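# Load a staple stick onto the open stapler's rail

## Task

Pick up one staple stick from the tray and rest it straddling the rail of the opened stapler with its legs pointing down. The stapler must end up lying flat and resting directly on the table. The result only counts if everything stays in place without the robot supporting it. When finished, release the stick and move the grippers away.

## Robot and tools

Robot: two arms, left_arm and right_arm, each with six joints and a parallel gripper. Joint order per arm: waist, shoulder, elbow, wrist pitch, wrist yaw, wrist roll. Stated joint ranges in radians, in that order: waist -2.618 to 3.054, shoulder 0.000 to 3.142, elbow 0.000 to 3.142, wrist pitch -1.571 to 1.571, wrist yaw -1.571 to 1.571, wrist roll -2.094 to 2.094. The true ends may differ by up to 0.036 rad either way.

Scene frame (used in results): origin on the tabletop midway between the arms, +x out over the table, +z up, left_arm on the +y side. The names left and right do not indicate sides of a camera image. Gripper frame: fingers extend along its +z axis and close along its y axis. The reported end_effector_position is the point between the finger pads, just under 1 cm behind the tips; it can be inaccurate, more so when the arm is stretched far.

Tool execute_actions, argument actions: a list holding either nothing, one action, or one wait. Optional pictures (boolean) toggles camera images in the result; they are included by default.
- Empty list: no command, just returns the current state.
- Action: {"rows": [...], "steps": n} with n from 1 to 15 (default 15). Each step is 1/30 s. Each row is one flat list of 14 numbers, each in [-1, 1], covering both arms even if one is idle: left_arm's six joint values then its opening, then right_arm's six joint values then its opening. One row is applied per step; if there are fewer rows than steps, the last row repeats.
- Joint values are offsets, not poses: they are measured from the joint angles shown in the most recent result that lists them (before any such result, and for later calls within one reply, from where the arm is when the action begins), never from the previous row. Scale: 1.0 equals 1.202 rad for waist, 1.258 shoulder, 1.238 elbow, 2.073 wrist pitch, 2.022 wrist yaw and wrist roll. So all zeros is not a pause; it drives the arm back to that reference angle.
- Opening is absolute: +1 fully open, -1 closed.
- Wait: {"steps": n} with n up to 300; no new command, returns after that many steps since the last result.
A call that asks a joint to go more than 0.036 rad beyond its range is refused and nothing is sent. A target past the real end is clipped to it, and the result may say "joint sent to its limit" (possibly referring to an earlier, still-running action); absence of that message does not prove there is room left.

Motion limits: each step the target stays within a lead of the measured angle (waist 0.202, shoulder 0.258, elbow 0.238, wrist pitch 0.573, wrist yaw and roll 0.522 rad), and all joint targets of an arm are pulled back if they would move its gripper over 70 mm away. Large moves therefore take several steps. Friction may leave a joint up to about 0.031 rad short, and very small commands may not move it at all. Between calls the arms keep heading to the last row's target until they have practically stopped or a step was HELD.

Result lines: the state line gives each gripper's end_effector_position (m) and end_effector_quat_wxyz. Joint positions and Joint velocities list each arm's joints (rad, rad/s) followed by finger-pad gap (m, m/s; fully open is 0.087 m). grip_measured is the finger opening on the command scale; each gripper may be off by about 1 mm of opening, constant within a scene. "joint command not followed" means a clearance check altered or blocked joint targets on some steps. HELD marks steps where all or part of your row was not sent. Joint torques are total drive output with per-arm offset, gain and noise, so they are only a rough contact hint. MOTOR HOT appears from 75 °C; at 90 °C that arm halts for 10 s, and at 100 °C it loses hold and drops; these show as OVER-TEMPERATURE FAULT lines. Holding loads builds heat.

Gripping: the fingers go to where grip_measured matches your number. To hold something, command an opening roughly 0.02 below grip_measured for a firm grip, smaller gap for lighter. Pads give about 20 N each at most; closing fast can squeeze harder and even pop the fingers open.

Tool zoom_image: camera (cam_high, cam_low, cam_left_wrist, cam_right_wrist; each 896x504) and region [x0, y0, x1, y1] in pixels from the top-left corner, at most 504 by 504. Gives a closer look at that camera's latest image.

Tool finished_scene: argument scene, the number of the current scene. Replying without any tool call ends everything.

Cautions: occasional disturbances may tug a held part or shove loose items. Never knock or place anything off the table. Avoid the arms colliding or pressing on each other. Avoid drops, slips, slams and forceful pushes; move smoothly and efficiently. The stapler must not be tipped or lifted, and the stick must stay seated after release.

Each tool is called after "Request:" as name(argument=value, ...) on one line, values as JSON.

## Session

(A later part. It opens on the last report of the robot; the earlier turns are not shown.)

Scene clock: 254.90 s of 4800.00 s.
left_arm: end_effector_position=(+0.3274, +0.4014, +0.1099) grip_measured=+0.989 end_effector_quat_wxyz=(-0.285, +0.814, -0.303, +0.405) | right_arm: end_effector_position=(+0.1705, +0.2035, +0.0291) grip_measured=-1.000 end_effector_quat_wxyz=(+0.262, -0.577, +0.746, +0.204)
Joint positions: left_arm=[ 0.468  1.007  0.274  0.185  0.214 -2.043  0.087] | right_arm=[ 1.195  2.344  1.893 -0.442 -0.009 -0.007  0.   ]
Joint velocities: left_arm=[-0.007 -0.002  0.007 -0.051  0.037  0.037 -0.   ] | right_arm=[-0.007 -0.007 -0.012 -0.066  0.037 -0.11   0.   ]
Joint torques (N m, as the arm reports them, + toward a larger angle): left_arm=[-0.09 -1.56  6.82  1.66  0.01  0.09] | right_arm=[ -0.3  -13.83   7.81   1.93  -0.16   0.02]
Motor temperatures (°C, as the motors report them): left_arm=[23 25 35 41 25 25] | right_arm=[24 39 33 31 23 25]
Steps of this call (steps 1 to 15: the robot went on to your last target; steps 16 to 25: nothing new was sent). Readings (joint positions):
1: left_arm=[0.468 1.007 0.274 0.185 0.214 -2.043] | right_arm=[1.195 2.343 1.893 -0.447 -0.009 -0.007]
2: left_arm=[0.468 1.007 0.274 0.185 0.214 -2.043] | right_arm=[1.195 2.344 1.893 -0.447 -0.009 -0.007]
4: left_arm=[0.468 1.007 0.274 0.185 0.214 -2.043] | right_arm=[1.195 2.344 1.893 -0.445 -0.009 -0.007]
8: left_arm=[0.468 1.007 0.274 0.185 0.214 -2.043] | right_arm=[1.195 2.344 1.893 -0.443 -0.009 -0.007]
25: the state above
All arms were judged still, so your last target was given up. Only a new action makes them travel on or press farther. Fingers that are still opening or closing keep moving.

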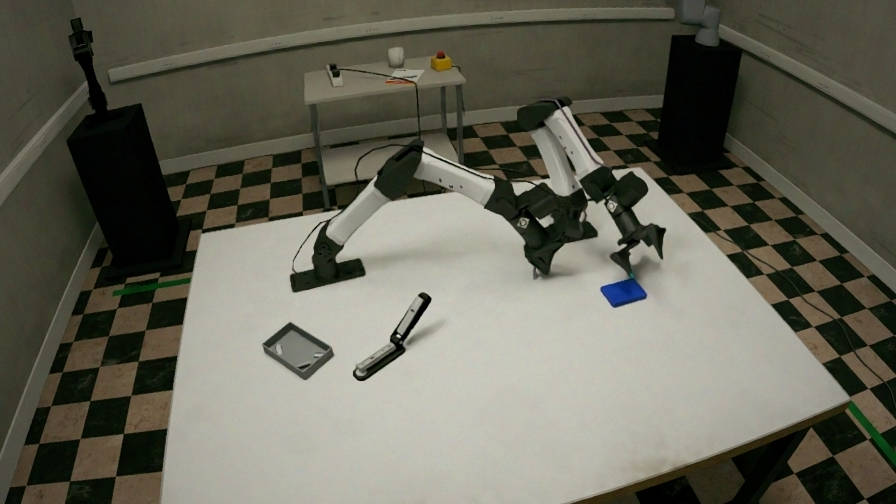

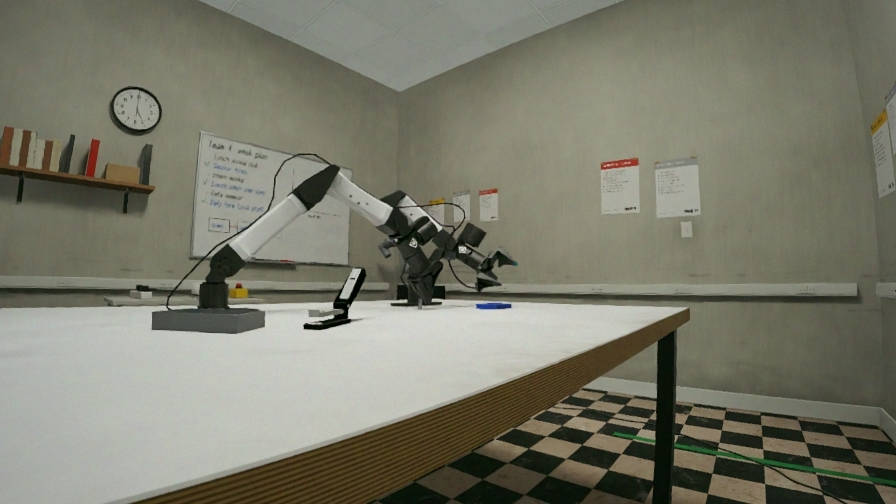

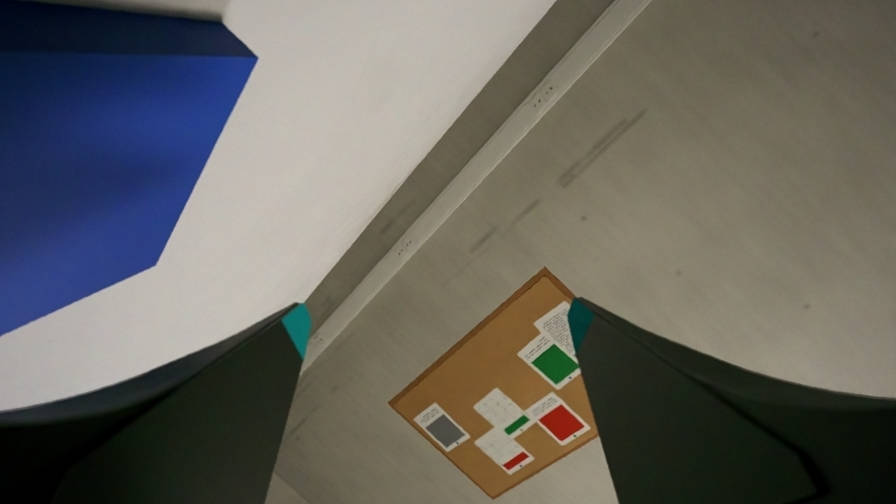

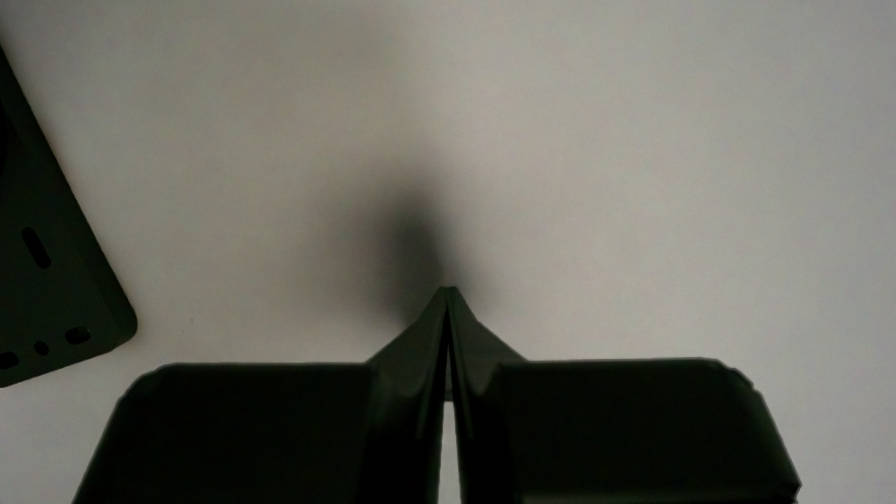

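Pull back horizontally: pitch down a bit while raising the shoulder.

Request:
execute_actions(actions=[{"rows": [[0,0,0,0,0,0,1,0,-0.01,0,-0.03,0,0,-1],[0,0,0,0,0,0,1,0,-0.02,0,-0.05,0,0,-1],[0,0,0,0,0,0,1,0,-0.03,0,-0.07,0,0,-1],[0,0,0,0,0,0,1,0,-0.04,0,-0.09,0,0,-1],[0,0,0,0,0,0,1,0,-0.05,0,-0.11,0,0,-1],[0,0,0,0,0,0,1,0,-0.06,0,-0.13,0,0,-1]], "steps": 15}], pictures=false)

Request:
execute_actions(actions=[{"rows": [[0,0,0,0,0,0,1,0,-0.15,0,0,0,0,-0.3]], "steps": 15}])

Request:
zoom_image(camera="cam_high", region=[460, 210, 620, 310])

Scene clock: 262.70 s of 4800.00 s.
left_arm: end_effector_position=(+0.3274, +0.4014, +0.1099) grip_measured=+0.989 end_effector_quat_wxyz=(-0.285, +0.814, -0.303, +0.405) | right_arm: end_effector_position=(+0.1573, +0.1548, +0.0347) grip_measured=-1.000 end_effector_quat_wxyz=(+0.193, -0.593, +0.767, +0.152)
Joint positions: left_arm=[ 0.468  1.007  0.274  0.185  0.214 -2.043  0.087] | right_arm=[ 1.195  2.287  1.893 -0.682 -0.009 -0.007  0.   ]
Joint velocities: left_arm=[ 0.007  0.002  0.002  0.022 -0.037  0.037 -0.001] | right_arm=[ 0.002 -0.007 -0.007 -0.139 -0.037  0.007  0.   ]
Joint torques (N m, as the arm reports them, + toward a larger angle): left_arm=[ 0.07 -1.71  6.99  1.68 -0.01  0.09] | right_arm=[ -0.3  -13.61   7.55   1.39  -0.16   0.02]
Motor temperatures (°C, as the motors report them): left_arm=[23 25 35 42 25 25] | right_arm=[24 42 33 31 23 25]
Steps of this call (steps 1 to 90: nothing new was sent; then 4.30 s passed at rest; steps 91 to 105: all 15 steps of this action). Readings (joint positions):
91: left_arm=[0.468 1.007 0.274 0.185 0.214 -2.043] | right_arm=[1.195 2.344 1.893 -0.446 -0.009 -0.007]
92: left_arm=[0.468 1.007 0.274 0.185 0.214 -2.043] | right_arm=[1.195 2.344 1.893 -0.459 -0.009 -0.007]
94: left_arm=[0.468 1.007 0.274 0.185 0.214 -2.043] | right_arm=[1.195 2.340 1.893 -0.504 -0.009 -0.007]
98: left_arm=[0.468 1.007 0.274 0.185 0.214 -2.043] | right_arm=[1.195 2.311 1.893 -0.622 -0.009 -0.007]
105: the state above

Scene clock: 263.20 s of 4800.00 s.
left_arm: end_effector_position=(+0.3274, +0.4014, +0.1099) grip_measured=+0.989 end_effector_quat_wxyz=(-0.285, +0.814, -0.303, +0.405) | right_arm: end_effector_position=(+0.1584, +0.1587, +0.1321) grip_measured=-0.300 end_effector_quat_wxyz=(+0.265, -0.576, +0.745, +0.207)
Joint positions: left_arm=[ 0.468  1.007  0.274  0.185  0.214 -2.043  0.087] | right_arm=[ 1.195  2.089  1.883 -0.68  -0.009 -0.007  0.031]
Joint velocities: left_arm=[-0.002 -0.027 -0.012  0.007 -0.007  0.051  0.001] | right_arm=[ 0.002  0.022  0.012  0.007 -0.007  0.022 -0.   ]
Joint torques (N m, as the arm reports them, + toward a larger angle): left_arm=[-0.1  -1.69  6.82  1.66 -0.03  0.11] | right_arm=[ -0.29 -10.45   8.79   1.77  -0.16   0.02]
Motor temperatures (°C, as the motors report them): left_arm=[23 25 35 42 25 25] | right_arm=[24 42 33 31 23 25]
Steps of this call (steps 1 to 15: all 15 steps of this action). Readings (joint positions):
1: left_arm=[0.468 1.007 0.274 0.185 0.214 -2.043] | right_arm=[1.195 2.276 1.891 -0.685 -0.009 -0.007]
2: left_arm=[0.468 1.007 0.274 0.185 0.214 -2.043] | right_arm=[1.195 2.258 1.885 -0.694 -0.009 -0.007]
4: left_arm=[0.468 1.007 0.274 0.185 0.214 -2.043] | right_arm=[1.195 2.203 1.883 -0.702 -0.009 -0.007]
8: left_arm=[0.468 1.007 0.274 0.185 0.214 -2.043] | right_arm=[1.195 2.097 1.883 -0.686 -0.009 -0.007]
15: the state above

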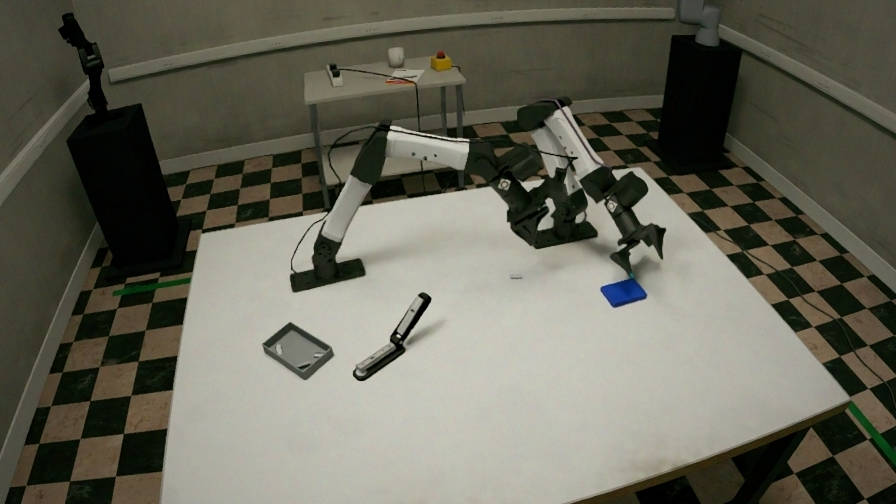

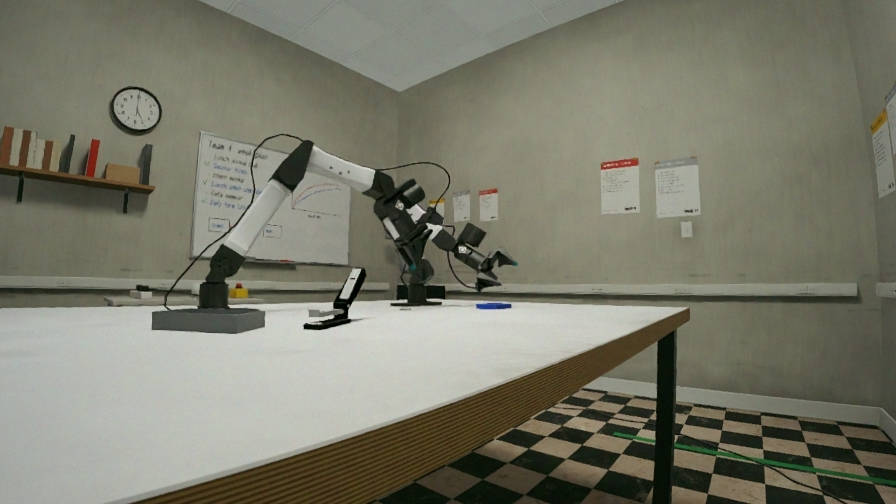

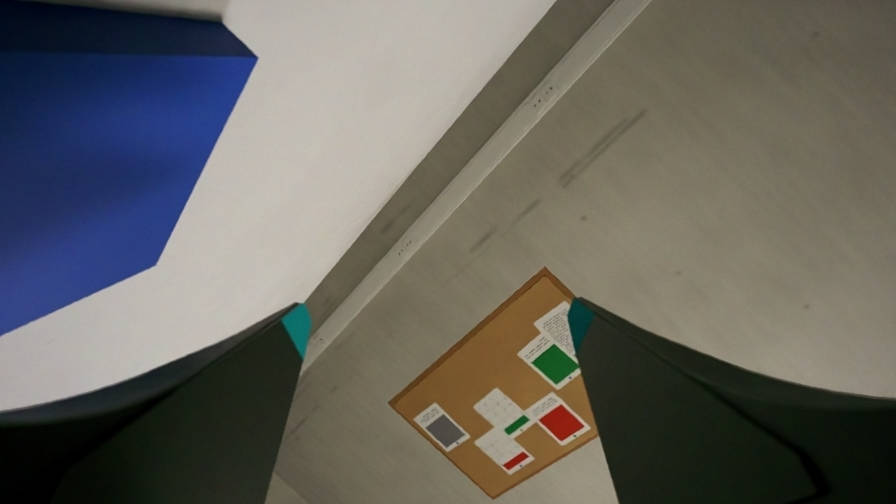

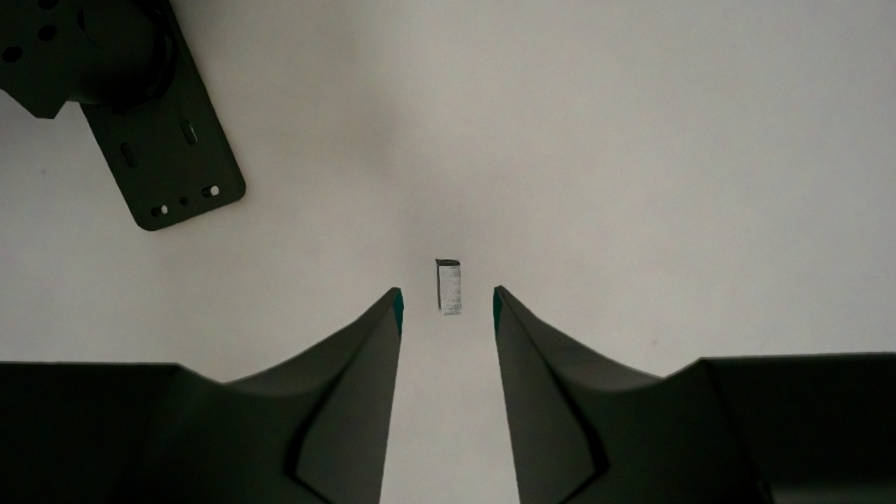

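Region (460, 210, 620, 310) of cam_high's 896x504 image, scaled by 3.150, with more detail than that image has; it fills the top 315 rows of this view, and the rest is white.

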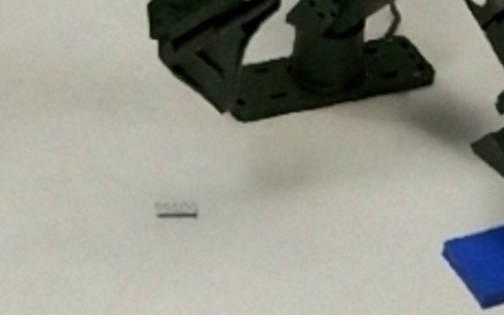

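Request:
execute_actions(actions=[{"rows": [[0,0,0,0,0,0,1,0,0.247,0.256,-0.333,0,0,-0.3]], "steps": 15}], pictures=false)

Request:
execute_actions(actions=[{"steps": 30}])

Scene clock: 269.63 s of 4800.00 s.
left_arm: end_effector_position=(+0.3274, +0.4014, +0.1099) grip_measured=+0.989 end_effector_quat_wxyz=(-0.285, +0.814, -0.303, +0.405) | right_arm: end_effector_position=(+0.1312, +0.0585, +0.0334) grip_measured=-0.300 end_effector_quat_wxyz=(-0.010, -0.610, +0.792, -0.002)
Joint positions: left_arm=[ 0.468  1.007  0.274  0.185  0.214 -2.043  0.087] | right_arm=[ 1.195  2.424  2.165 -1.33  -0.009 -0.007  0.031]
Joint velocities: left_arm=[-0.007  0.002 -0.007 -0.007 -0.022  0.007 -0.001] | right_arm=[-0.002 -0.037 -0.017 -0.095 -0.007 -0.022 -0.001]
Joint torques (N m, as the arm reports them, + toward a larger angle): left_arm=[ 0.   -1.69  6.9   1.65  0.01  0.11] | right_arm=[ -0.3  -13.99   9.8    0.26  -0.16   0.02]
Motor temperatures (°C, as the motors report them): left_arm=[23 25 35 42 25 25] | right_arm=[24 42 34 31 23 25]
Steps of this call (steps 1 to 15: the robot went on to your last target; steps 16 to 90: nothing new was sent; then 2.93 s passed at rest; steps 91 to 105: all 15 steps of this action). Readings (joint positions):
91: left_arm=[0.468 1.007 0.274 0.185 0.214 -2.043] | right_arm=[1.195 2.117 1.929 -0.749 -0.009 -0.007]
92: left_arm=[0.468 1.007 0.274 0.185 0.214 -2.043] | right_arm=[1.195 2.166 2.010 -0.836 -0.009 -0.007]
94: left_arm=[0.468 1.007 0.274 0.185 0.214 -2.043] | right_arm=[1.195 2.268 2.124 -0.965 -0.009 -0.007]
98: left_arm=[0.468 1.007 0.274 0.185 0.214 -2.043] | right_arm=[1.195 2.401 2.165 -1.189 -0.009 -0.007]
105: the state above

Scene clock: 270.63 s of 4800.00 s.
left_arm: end_effector_position=(+0.3274, +0.4014, +0.1099) grip_measured=+0.989 end_effector_quat_wxyz=(-0.285, +0.814, -0.303, +0.405) | right_arm: end_effector_position=(+0.1297, +0.0528, +0.0349) grip_measured=-0.300 end_effector_quat_wxyz=(-0.019, -0.610, +0.792, -0.009)
Joint positions: left_arm=[ 0.468  1.007  0.274  0.185  0.214 -2.043  0.087] | right_arm=[ 1.195  2.424  2.165 -1.354 -0.009 -0.007  0.031]
Joint velocities: left_arm=[ 0.002 -0.002 -0.002 -0.037 -0.037 -0.066  0.   ] | right_arm=[ 0.002 -0.007 -0.002 -0.051  0.007  0.066 -0.001]
Joint torques (N m, as the arm reports them, + toward a larger angle): left_arm=[ 0.03 -1.57  6.93  1.67 -0.01  0.12] | right_arm=[ -0.3  -14.09   9.76   0.18  -0.16   0.02]
Motor temperatures (°C, as the motors report them): left_arm=[23 25 35 42 25 25] | right_arm=[24 42 34 31 23 25]
Steps of this call (steps 1 to 30: the robot went on to your last target). Readings (joint positions):
1: left_arm=[0.468 1.007 0.274 0.185 0.214 -2.043] | right_arm=[1.195 2.424 2.165 -1.335 -0.009 -0.007]
2: left_arm=[0.468 1.007 0.274 0.185 0.214 -2.043] | right_arm=[1.195 2.424 2.165 -1.340 -0.009 -0.007]
4: left_arm=[0.468 1.007 0.274 0.185 0.214 -2.043] | right_arm=[1.195 2.424 2.165 -1.345 -0.009 -0.007]
8: left_arm=[0.468 1.007 0.274 0.185 0.214 -2.043] | right_arm=[1.195 2.424 2.165 -1.351 -0.009 -0.007]
30: the state above
All arms were judged still, so your last target was given up. Only a new action makes them travel on or press farther. Fingers that are still opening or closing keep moving.

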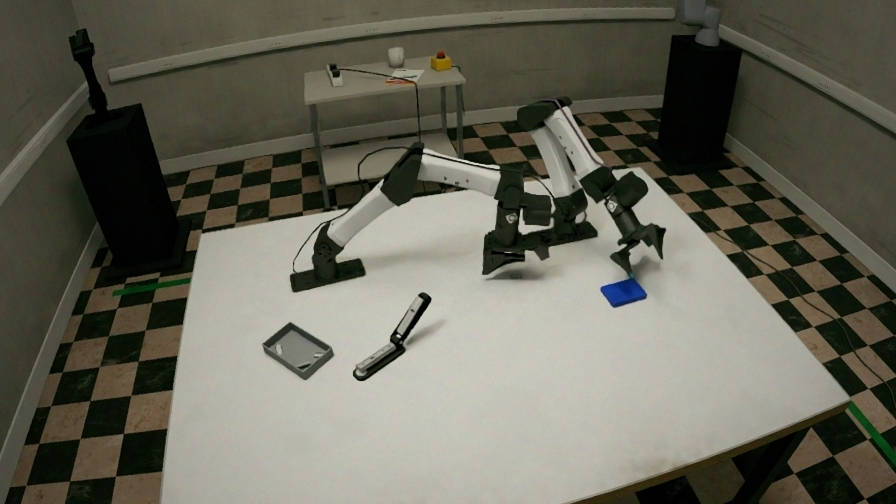

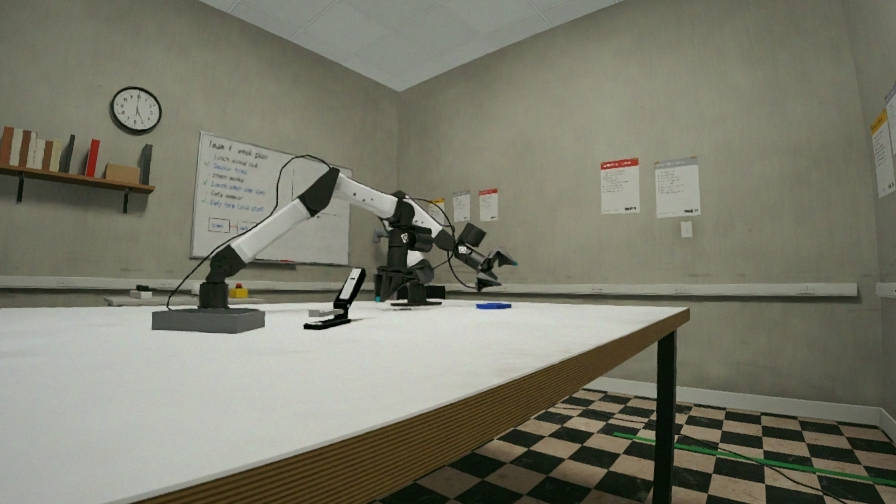

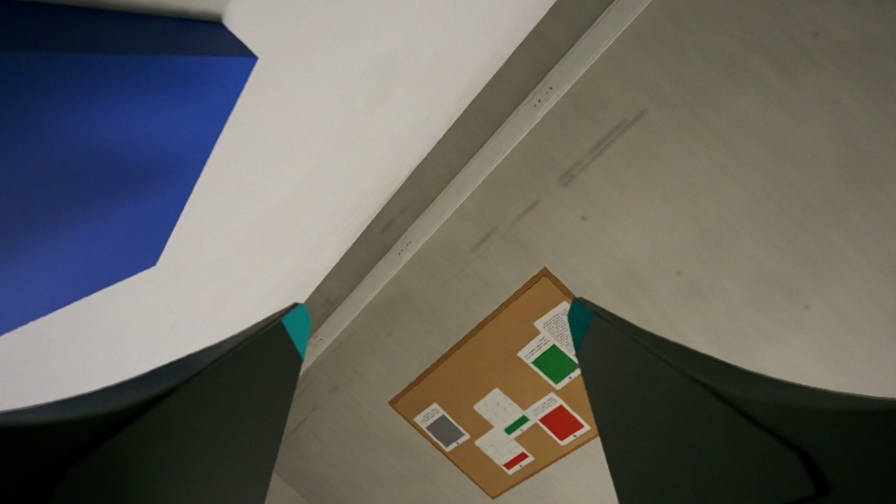

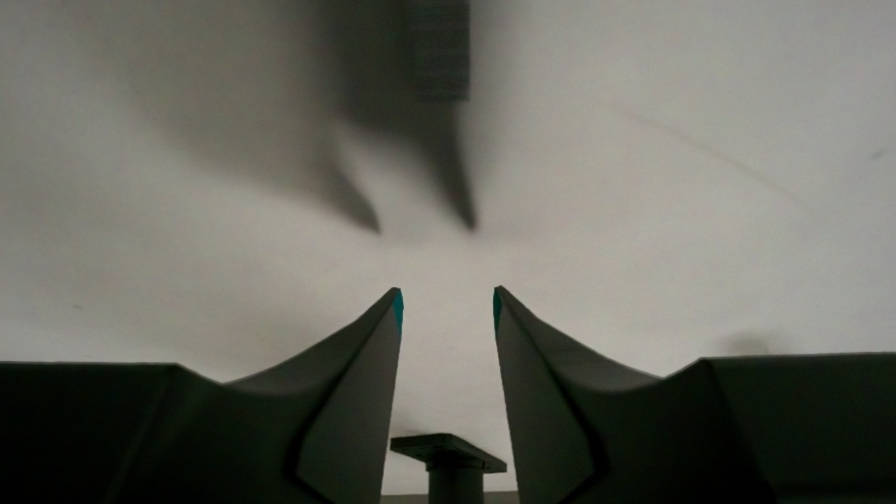

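Request:
execute_actions(actions=[{"rows": [[0,0,0,0,0,0,1,0,0,0,0.135,0,0,-0.3]], "steps": 15}], pictures=false)

Request:
execute_actions(actions=[{"steps": 20}])

Scene clock: 279.37 s of 4800.00 s.
left_arm: end_effector_position=(+0.3274, +0.4014, +0.1099) grip_measured=+0.989 end_effector_quat_wxyz=(-0.285, +0.814, -0.303, +0.405) | right_arm: end_effector_position=(+0.1464, +0.1144, +0.0297) grip_measured=-0.300 end_effector_quat_wxyz=(+0.081, -0.607, +0.787, +0.067)
Joint positions: left_arm=[ 0.468  1.007  0.274  0.185  0.214 -2.043  0.087] | right_arm=[ 1.195  2.424  2.165 -1.1   -0.009 -0.007  0.031]
Joint velocities: left_arm=[ 0.012  0.007  0.002 -0.022 -0.037  0.022 -0.001] | right_arm=[-0.007 -0.002 -0.002  0.066 -0.007 -0.007 -0.001]
Joint torques (N m, as the arm reports them, + toward a larger angle): left_arm=[-0.01 -1.66  6.85  1.68 -0.02  0.12] | right_arm=[ -0.3  -12.67   7.12   1.12  -0.16   0.02]
Motor temperatures (°C, as the motors report them): left_arm=[23 25 35 42 25 25] | right_arm=[24 45 35 29 23 25]
Steps of this call (steps 1 to 90: nothing new was sent; then 5.23 s passed at rest; steps 91 to 105: all 15 steps of this action). Readings (joint positions):
91: left_arm=[0.468 1.007 0.274 0.185 0.214 -2.043] | right_arm=[1.195 2.424 2.165 -1.333 -0.009 -0.007]
92: left_arm=[0.468 1.007 0.274 0.185 0.214 -2.043] | right_arm=[1.195 2.424 2.165 -1.288 -0.009 -0.007]
94: left_arm=[0.468 1.007 0.274 0.185 0.214 -2.043] | right_arm=[1.195 2.424 2.165 -1.211 -0.009 -0.007]
98: left_arm=[0.468 1.007 0.274 0.185 0.214 -2.043] | right_arm=[1.195 2.424 2.165 -1.135 -0.009 -0.007]
105: the state above

Scene clock: 280.03 s of 4800.00 s.
left_arm: end_effector_position=(+0.3274, +0.4014, +0.1099) grip_measured=+0.989 end_effector_quat_wxyz=(-0.285, +0.814, -0.303, +0.405) | right_arm: end_effector_position=(+0.1468, +0.1159, +0.0298) grip_measured=-0.300 end_effector_quat_wxyz=(+0.084, -0.607, +0.787, +0.069)
Joint positions: left_arm=[ 0.468  1.007  0.274  0.185  0.214 -2.043  0.087] | right_arm=[ 1.195  2.424  2.165 -1.094 -0.009 -0.007  0.031]
Joint velocities: left_arm=[-0.012  0.017 -0.007  0.037 -0.007 -0.095 -0.001] | right_arm=[-0.007 -0.007  0.007  0.066 -0.066 -0.081  0.001]
Joint torques (N m, as the arm reports them, + toward a larger angle): left_arm=[-0.04 -1.66  6.78  1.65 -0.02  0.11] | right_arm=[ -0.3  -12.64   7.16   1.14  -0.16   0.02]
Motor temperatures (°C, as the motors report them): left_arm=[23 25 35 42 25 25] | right_arm=[24 45 35 29 23 25]
Steps of this call (steps 1 to 15: the robot went on to your last target; steps 16 to 20: nothing new was sent). Readings (joint positions):
1: left_arm=[0.468 1.007 0.274 0.185 0.214 -2.043] | right_arm=[1.195 2.424 2.165 -1.099 -0.009 -0.007]
2: left_arm=[0.468 1.007 0.274 0.185 0.214 -2.043] | right_arm=[1.195 2.424 2.165 -1.098 -0.009 -0.007]
4: left_arm=[0.468 1.007 0.274 0.185 0.214 -2.043] | right_arm=[1.195 2.424 2.165 -1.096 -0.009 -0.007]
8: left_arm=[0.468 1.007 0.274 0.185 0.214 -2.043] | right_arm=[1.195 2.424 2.165 -1.095 -0.009 -0.007]
20: the state above
All arms were judged still, so your last target was given up. Only a new action makes them travel on or press farther. Fingers that are still opening or closing keep moving.

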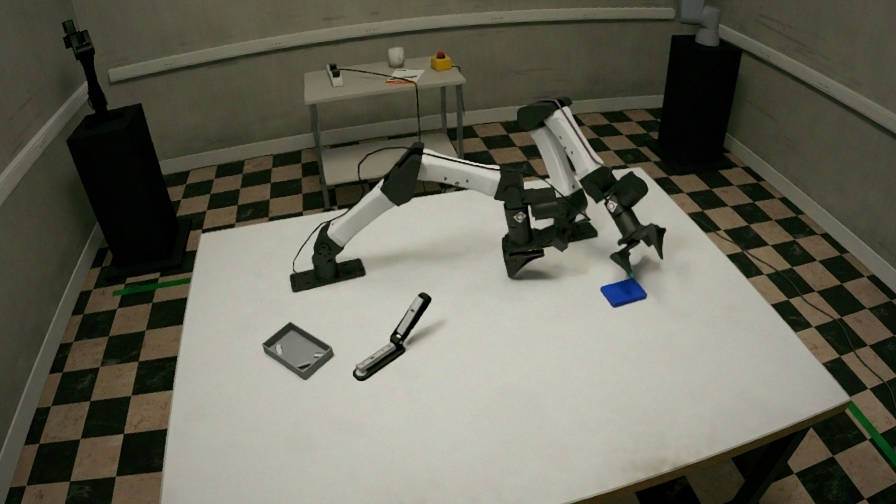

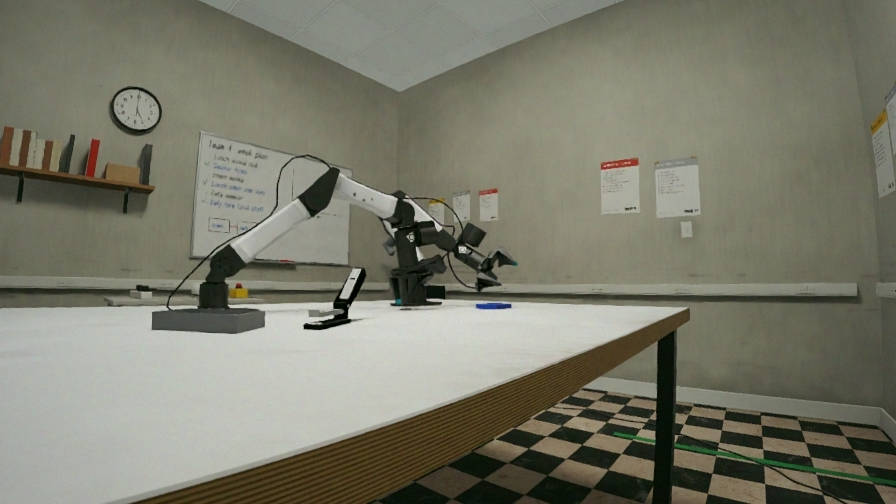

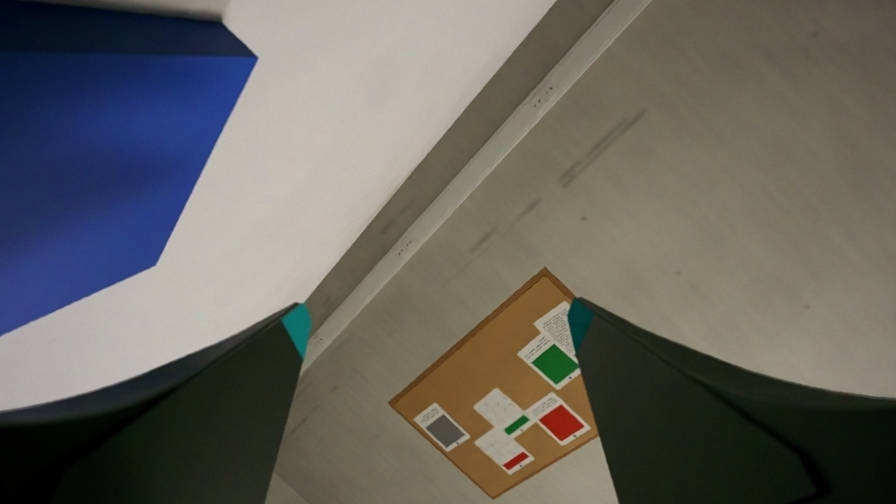

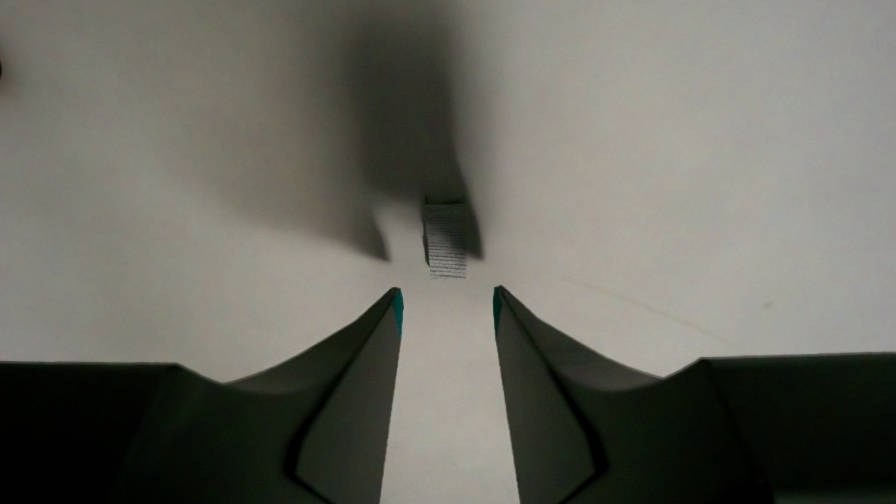

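Request:
execute_actions(actions=[{"rows": [[0,0,0,0,0,0,1,0,0.035,0,0.04,0,0,-0.3]], "steps": 15}])

Scene clock: 285.40 s of 4800.00 s.
left_arm: end_effector_position=(+0.3274, +0.4014, +0.1099) grip_measured=+0.989 end_effector_quat_wxyz=(-0.285, +0.814, -0.303, +0.405) | right_arm: end_effector_position=(+0.1497, +0.1267, +0.0146) grip_measured=-0.300 end_effector_quat_wxyz=(+0.093, -0.607, +0.786, +0.076)
Joint positions: left_arm=[ 0.468  1.007  0.274  0.185  0.214 -2.043  0.087] | right_arm=[ 1.195  2.458  2.165 -1.037 -0.009 -0.007  0.031]
Joint velocities: left_arm=[ 0.017 -0.012  0.017 -0.051  0.007  0.022  0.001] | right_arm=[-0.002 -0.007  0.007 -0.007  0.037 -0.022 -0.001]
Joint torques (N m, as the arm reports them, + toward a larger angle): left_arm=[-0.01 -1.72  6.85  1.63  0.    0.1 ] | right_arm=[ -0.36 -12.11   7.22   1.26  -0.16   0.02]
Motor temperatures (°C, as the motors report them): left_arm=[23 25 35 42 25 25] | right_arm=[24 45 35 29 23 25]
Steps of this call (steps 1 to 90: nothing new was sent; then 1.87 s passed at rest; steps 91 to 105: all 15 steps of this action). Readings (joint positions):
91: left_arm=[0.468 1.007 0.274 0.185 0.214 -2.043] | right_arm=[1.195 2.426 2.165 -1.088 -0.009 -0.007]
92: left_arm=[0.468 1.007 0.274 0.185 0.214 -2.043] | right_arm=[1.195 2.430 2.165 -1.075 -0.009 -0.007]
94: left_arm=[0.468 1.007 0.274 0.185 0.214 -2.043] | right_arm=[1.195 2.443 2.165 -1.056 -0.009 -0.007]
98: left_arm=[0.468 1.007 0.274 0.185 0.214 -2.043] | right_arm=[1.195 2.458 2.165 -1.043 -0.009 -0.007]
105: the state above

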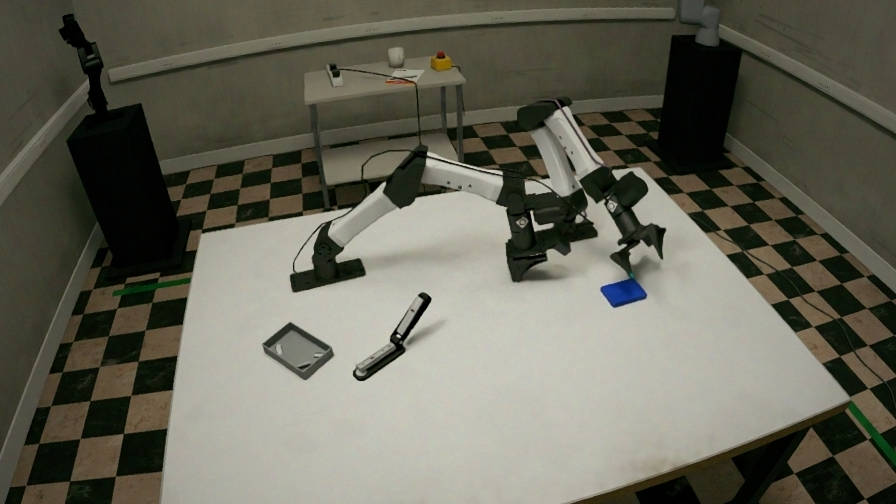

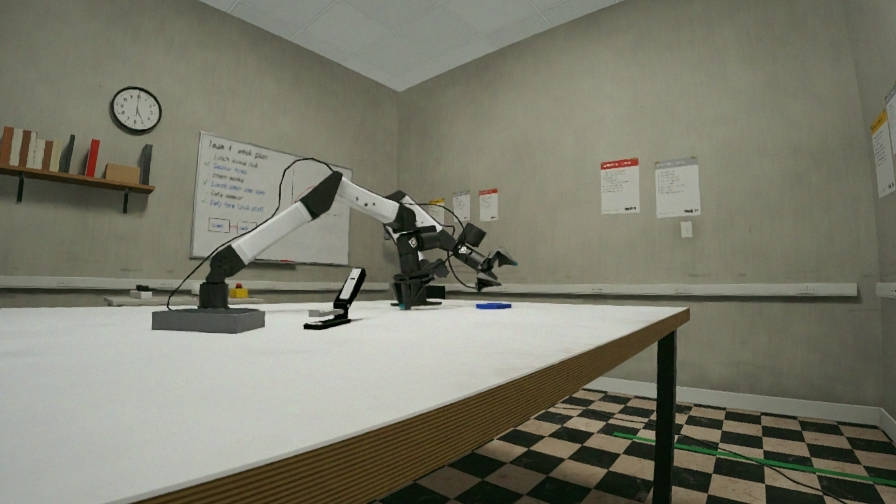

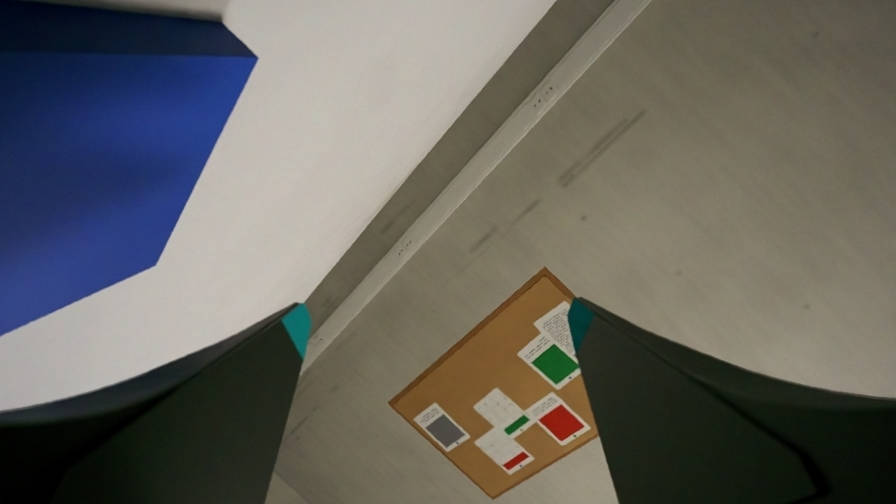

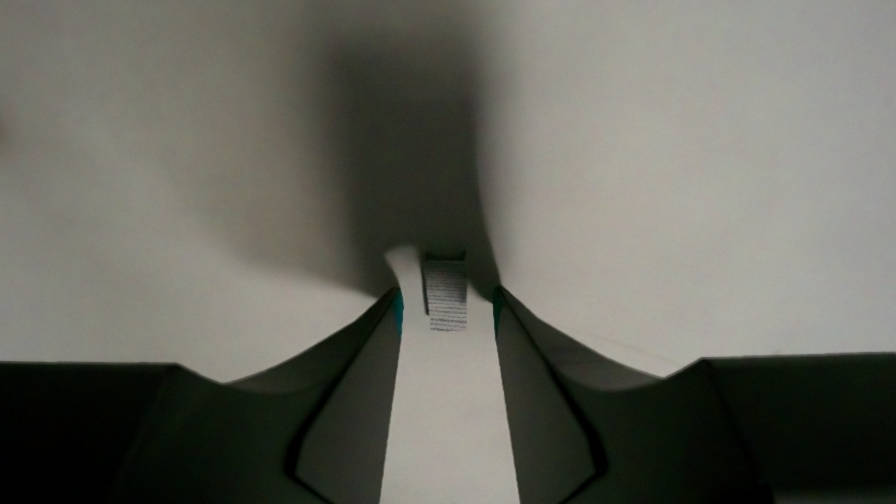

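Request:
execute_actions(actions=[{"rows": [[0,0,0,0,0,0,1,0,0,0,0,0,0,-0.45],[0,0,0,0,0,0,1,0,0,0,0,0,0,-0.6],[0,0,0,0,0,0,1,0,0,0,0,0,0,-0.68],[0,0,0,0,0,0,1,0,0,0,0,0,0,-0.73],[0,0,0,0,0,0,1,0,0,0,0,0,0,-0.78]], "steps": 12}], pictures=false)

Request:
execute_actions(actions=[{"rows": [[0,0,0,0,0,0,1,0,-0.2,0,0,0,0,-0.78],[0,0,0,0,0,0,1,0,-0.2,0,0,0,0,-0.78],[0,0,0,0,0,0,1,0,-0.2,0,0,0,0,-0.78],[0,0,0,0,0,0,1,0,-0.2,0,0,0,0,-0.78],[0,0,0,0,0,0,1,0,-0.2,0,0,0,0,-0.78],[0,0,0,0,0,0,1,0,-0.2,0,0,0,0,-0.78],[0,0,0,0,0,0,1,0,-0.44,-0.3,-0.09,0,0,-0.78]], "steps": 15}], pictures=false)

Request:
execute_actions(actions=[{"steps": 30}], pictures=false)

Request:
execute_actions(actions=[{"rows": [[0,0,0,0,0,0,1,-0.7,0,0,0,0,0.89,-0.78]], "steps": 15}], pictures=false)

Request:
execute_actions(actions=[{"steps": 40}])

Scene clock: 299.83 s of 4800.00 s.
left_arm: end_effector_position=(+0.3274, +0.4014, +0.1099) grip_measured=+0.989 end_effector_quat_wxyz=(-0.285, +0.814, -0.303, +0.405) | right_arm: end_effector_position=(+0.1502, +0.1265, +0.0146) grip_measured=-0.740 end_effector_quat_wxyz=(+0.094, -0.606, +0.786, +0.075)
Joint positions: left_arm=[ 0.468  1.007  0.274  0.185  0.214 -2.043  0.087] | right_arm=[ 1.195  2.458  2.165 -1.037 -0.006 -0.007  0.011]
Joint velocities: left_arm=[-0.007 -0.007  0.012 -0.037 -0.007 -0.022 -0.   ] | right_arm=[-0.002 -0.022 -0.012 -0.11  -0.022 -0.095  0.   ]
Joint torques (N m, as the arm reports them, + toward a larger angle): left_arm=[ 0.   -1.53  6.88  1.66 -0.01  0.11] | right_arm=[ -0.33 -12.89   7.22   0.97  -0.2    0.01]
Motor temperatures (°C, as the motors report them): left_arm=[23 25 35 42 25 25] | right_arm=[24 45 35 29 23 25]
Steps of this call (steps 1 to 15: the robot went on to your last target; steps 16 to 90: nothing new was sent; then 11.03 s passed at rest; steps 91 to 102: all 12 steps of this action). Readings (joint positions):
91: left_arm=[0.468 1.007 0.274 0.185 0.214 -2.043] | right_arm=[1.195 2.458 2.165 -1.037 -0.007 -0.007]
92: left_arm=[0.468 1.007 0.274 0.185 0.214 -2.043] | right_arm=[1.195 2.458 2.165 -1.037 -0.006 -0.007]
94: left_arm=[0.468 1.007 0.274 0.185 0.214 -2.043] | right_arm=[1.195 2.458 2.165 -1.037 -0.006 -0.007]
98: left_arm=[0.468 1.007 0.274 0.185 0.214 -2.043] | right_arm=[1.195 2.458 2.165 -1.037 -0.006 -0.007]
102: the state above

Scene clock: 300.33 s of 4800.00 s.
left_arm: end_effector_position=(+0.3274, +0.4014, +0.1099) grip_measured=+0.989 end_effector_quat_wxyz=(-0.285, +0.814, -0.303, +0.405) | right_arm: end_effector_position=(+0.1234, +0.0274, +0.1630) grip_measured=-0.740 end_effector_quat_wxyz=(+0.131, -0.602, +0.781, +0.103)
Joint positions: left_arm=[ 0.468  1.007  0.274  0.185  0.214 -2.043  0.087] | right_arm=[ 1.195  1.888  1.839 -1.187 -0.006 -0.007  0.011]
Joint velocities: left_arm=[-0.002 -0.012  0.002  0.007  0.022 -0.037  0.   ] | right_arm=[-0.002 -0.007 -0.125 -0.154  0.037 -0.007  0.   ]
Joint torques (N m, as the arm reports them, + toward a larger angle): left_arm=[ 0.01 -1.68  6.8   1.65  0.    0.11] | right_arm=[-0.28 -7.58  3.78  1.1  -0.16  0.02]
Motor temperatures (°C, as the motors report them): left_arm=[23 25 35 42 25 25] | right_arm=[24 46 35 29 23 25]
Steps of this call (steps 1 to 15: all 15 steps of this action). Readings (joint positions):
1: left_arm=[0.468 1.007 0.274 0.185 0.214 -2.043] | right_arm=[1.195 2.445 2.162 -1.037 -0.006 -0.007]
2: left_arm=[0.468 1.007 0.274 0.185 0.214 -2.043] | right_arm=[1.195 2.428 2.155 -1.044 -0.006 -0.007]
4: left_arm=[0.468 1.007 0.274 0.185 0.214 -2.043] | right_arm=[1.195 2.371 2.154 -1.049 -0.006 -0.007]
8: left_arm=[0.468 1.007 0.274 0.185 0.214 -2.043] | right_arm=[1.195 2.176 2.071 -1.050 -0.006 -0.007]
15: the state above

Scene clock: 301.33 s of 4800.00 s.
left_arm: end_effector_position=(+0.3274, +0.4014, +0.1099) grip_measured=+0.989 end_effector_quat_wxyz=(-0.285, +0.814, -0.303, +0.405) | right_arm: end_effector_position=(+0.1205, +0.0167, +0.1522) grip_measured=-0.740 end_effector_quat_wxyz=(+0.109, -0.605, +0.784, +0.086)
Joint positions: left_arm=[ 0.468  1.007  0.274  0.185  0.214 -2.043  0.087] | right_arm=[ 1.195  1.895  1.813 -1.211 -0.006 -0.007  0.011]
Joint velocities: left_arm=[ 0.002 -0.012 -0.002 -0.066 -0.007 -0.081 -0.001] | right_arm=[ 0.022 -0.017  0.002  0.037 -0.066 -0.022 -0.   ]
Joint torques (N m, as the arm reports them, + toward a larger angle): left_arm=[ 0.02 -1.6   6.8   1.67 -0.02  0.11] | right_arm=[-0.29 -8.16  5.4   0.91 -0.15  0.02]
Motor temperatures (°C, as the motors report them): left_arm=[23 25 35 42 25 25] | right_arm=[24 45 35 29 23 25]
Steps of this call (steps 1 to 30: the robot went on to your last target). Readings (joint positions):
1: left_arm=[0.468 1.007 0.274 0.185 0.214 -2.043] | right_arm=[1.195 1.888 1.834 -1.190 -0.006 -0.007]
2: left_arm=[0.468 1.007 0.274 0.185 0.214 -2.043] | right_arm=[1.195 1.889 1.826 -1.194 -0.006 -0.007]
4: left_arm=[0.468 1.007 0.274 0.185 0.214 -2.043] | right_arm=[1.195 1.893 1.816 -1.203 -0.006 -0.007]
8: left_arm=[0.468 1.007 0.274 0.185 0.214 -2.043] | right_arm=[1.195 1.895 1.813 -1.211 -0.006 -0.007]
30: the state above
All arms were judged still, so your last target was given up. Only a new action makes them travel on or press farther. Fingers that are still opening or closing keep moving.

Scene clock: 301.83 s of 4800.00 s.
left_arm: end_effector_position=(+0.3274, +0.4014, +0.1099) grip_measured=+0.989 end_effector_quat_wxyz=(-0.285, +0.814, -0.303, +0.405) | right_arm: end_effector_position=(+0.3848, -0.1409, +0.1624) grip_measured=-0.740 end_effector_quat_wxyz=(+0.089, +0.472, +0.870, +0.113)
Joint positions: left_arm=[ 0.468  1.007  0.274  0.185  0.214 -2.043  0.087] | right_arm=[ 0.319  1.895  1.813 -1.201  0.006  1.423  0.011]
Joint velocities: left_arm=[ 0.017 -0.007 -0.007 -0.051  0.007  0.022  0.   ] | right_arm=[-0.471 -0.007  0.007  0.007  0.154  2.41   0.001]
Joint torques (N m, as the arm reports them, + toward a larger angle): left_arm=[-0.05 -1.6   6.84  1.64  0.01  0.12] | right_arm=[ 5.08 -8.84  7.1   0.87 -0.4   0.01]
Motor temperatures (°C, as the motors report them): left_arm=[23 25 35 42 25 25] | right_arm=[24 45 35 29 23 25]
Steps of this call (steps 1 to 15: all 15 steps of this action). Readings (joint positions):
1: left_arm=[0.468 1.007 0.274 0.185 0.214 -2.043] | right_arm=[1.178 1.895 1.813 -1.211 -0.015 0.069]
2: left_arm=[0.468 1.007 0.274 0.185 0.214 -2.043] | right_arm=[1.142 1.895 1.813 -1.211 -0.024 0.168]
4: left_arm=[0.468 1.007 0.274 0.185 0.214 -2.043] | right_arm=[1.022 1.895 1.813 -1.210 -0.024 0.364]
8: left_arm=[0.468 1.007 0.274 0.185 0.214 -2.043] | right_arm=[0.731 1.895 1.813 -1.203 -0.018 0.758]
15: the state above

Scene clock: 303.17 s of 4800.00 s.
left_arm: end_effector_position=(+0.3274, +0.4014, +0.1099) grip_measured=+0.989 end_effector_quat_wxyz=(-0.285, +0.814, -0.303, +0.405) | right_arm: end_effector_position=(+0.3901, -0.1220, +0.1669) grip_measured=-0.740 end_effector_quat_wxyz=(+0.062, +0.607, +0.781, +0.130)
Joint positions: left_arm=[ 0.468  1.007  0.274  0.185  0.214 -2.043  0.087] | right_arm=[ 0.352  1.895  1.813 -1.201  0.     1.785  0.011]
Joint velocities: left_arm=[-0.002 -0.012 -0.012  0.007 -0.037 -0.081 -0.001] | right_arm=[ 0.017 -0.022 -0.012 -0.051 -0.007  0.007 -0.001]
Joint torques (N m, as the arm reports them, + toward a larger angle): left_arm=[ 0.04 -1.62  6.9   1.68  0.    0.08] | right_arm=[-0.2  -8.84  7.05  0.83 -0.15  0.1 ]
Motor temperatures (°C, as the motors report them): left_arm=[23 25 35 42 25 25] | right_arm=[24 45 35 29 23 25]
Steps of this call (steps 1 to 40: the robot went on to your last target). Readings (joint positions):
1: left_arm=[0.468 1.007 0.274 0.185 0.214 -2.043] | right_arm=[0.310 1.895 1.813 -1.201 0.009 1.497]
2: left_arm=[0.468 1.007 0.274 0.185 0.214 -2.043] | right_arm=[0.313 1.895 1.813 -1.201 0.009 1.555]
4: left_arm=[0.468 1.007 0.274 0.185 0.214 -2.043] | right_arm=[0.331 1.895 1.813 -1.201 0.008 1.638]
8: left_arm=[0.468 1.007 0.274 0.185 0.214 -2.043] | right_arm=[0.352 1.895 1.813 -1.201 0.001 1.725]
40: the state above

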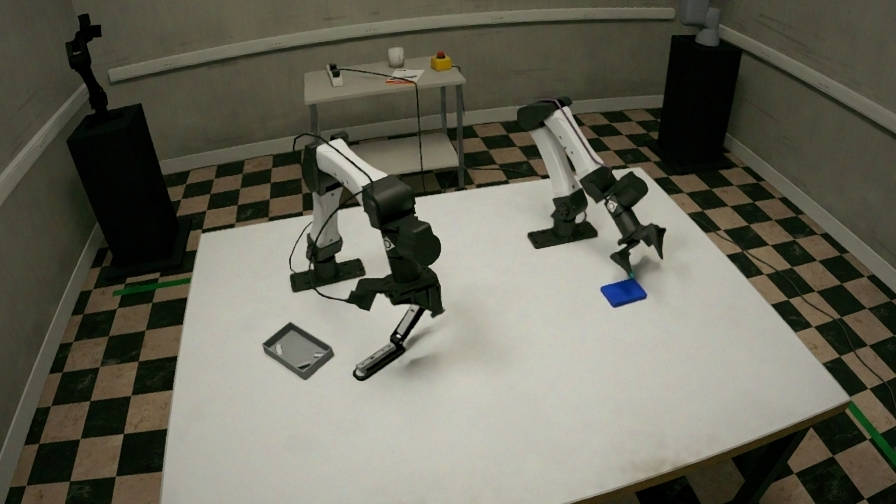

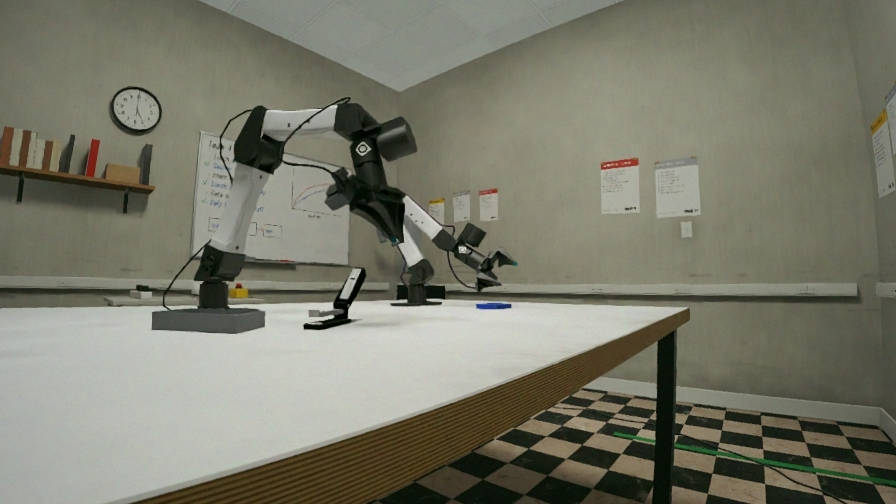

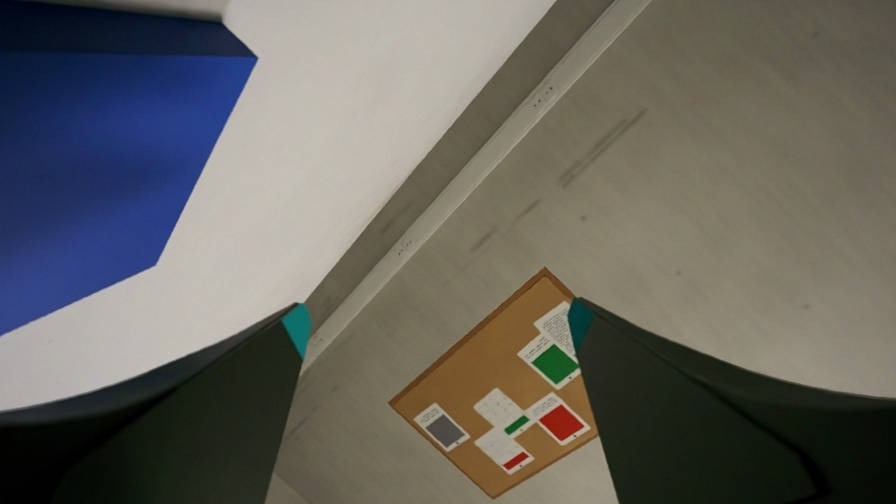

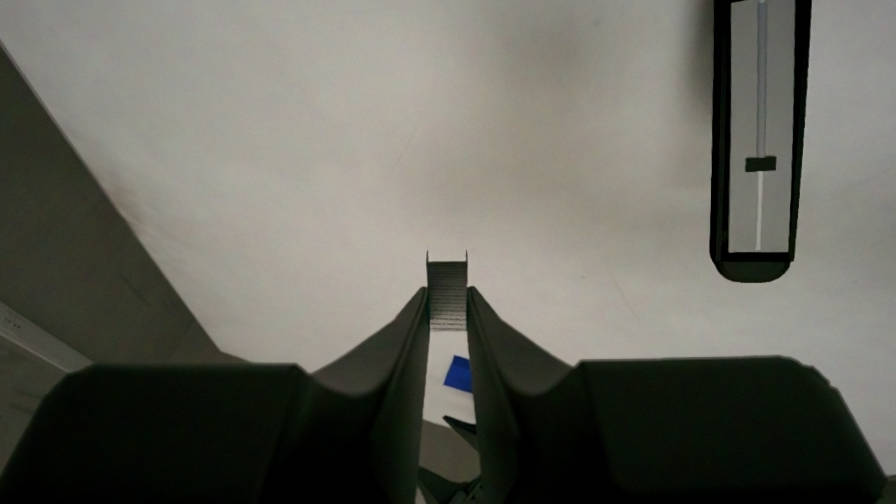

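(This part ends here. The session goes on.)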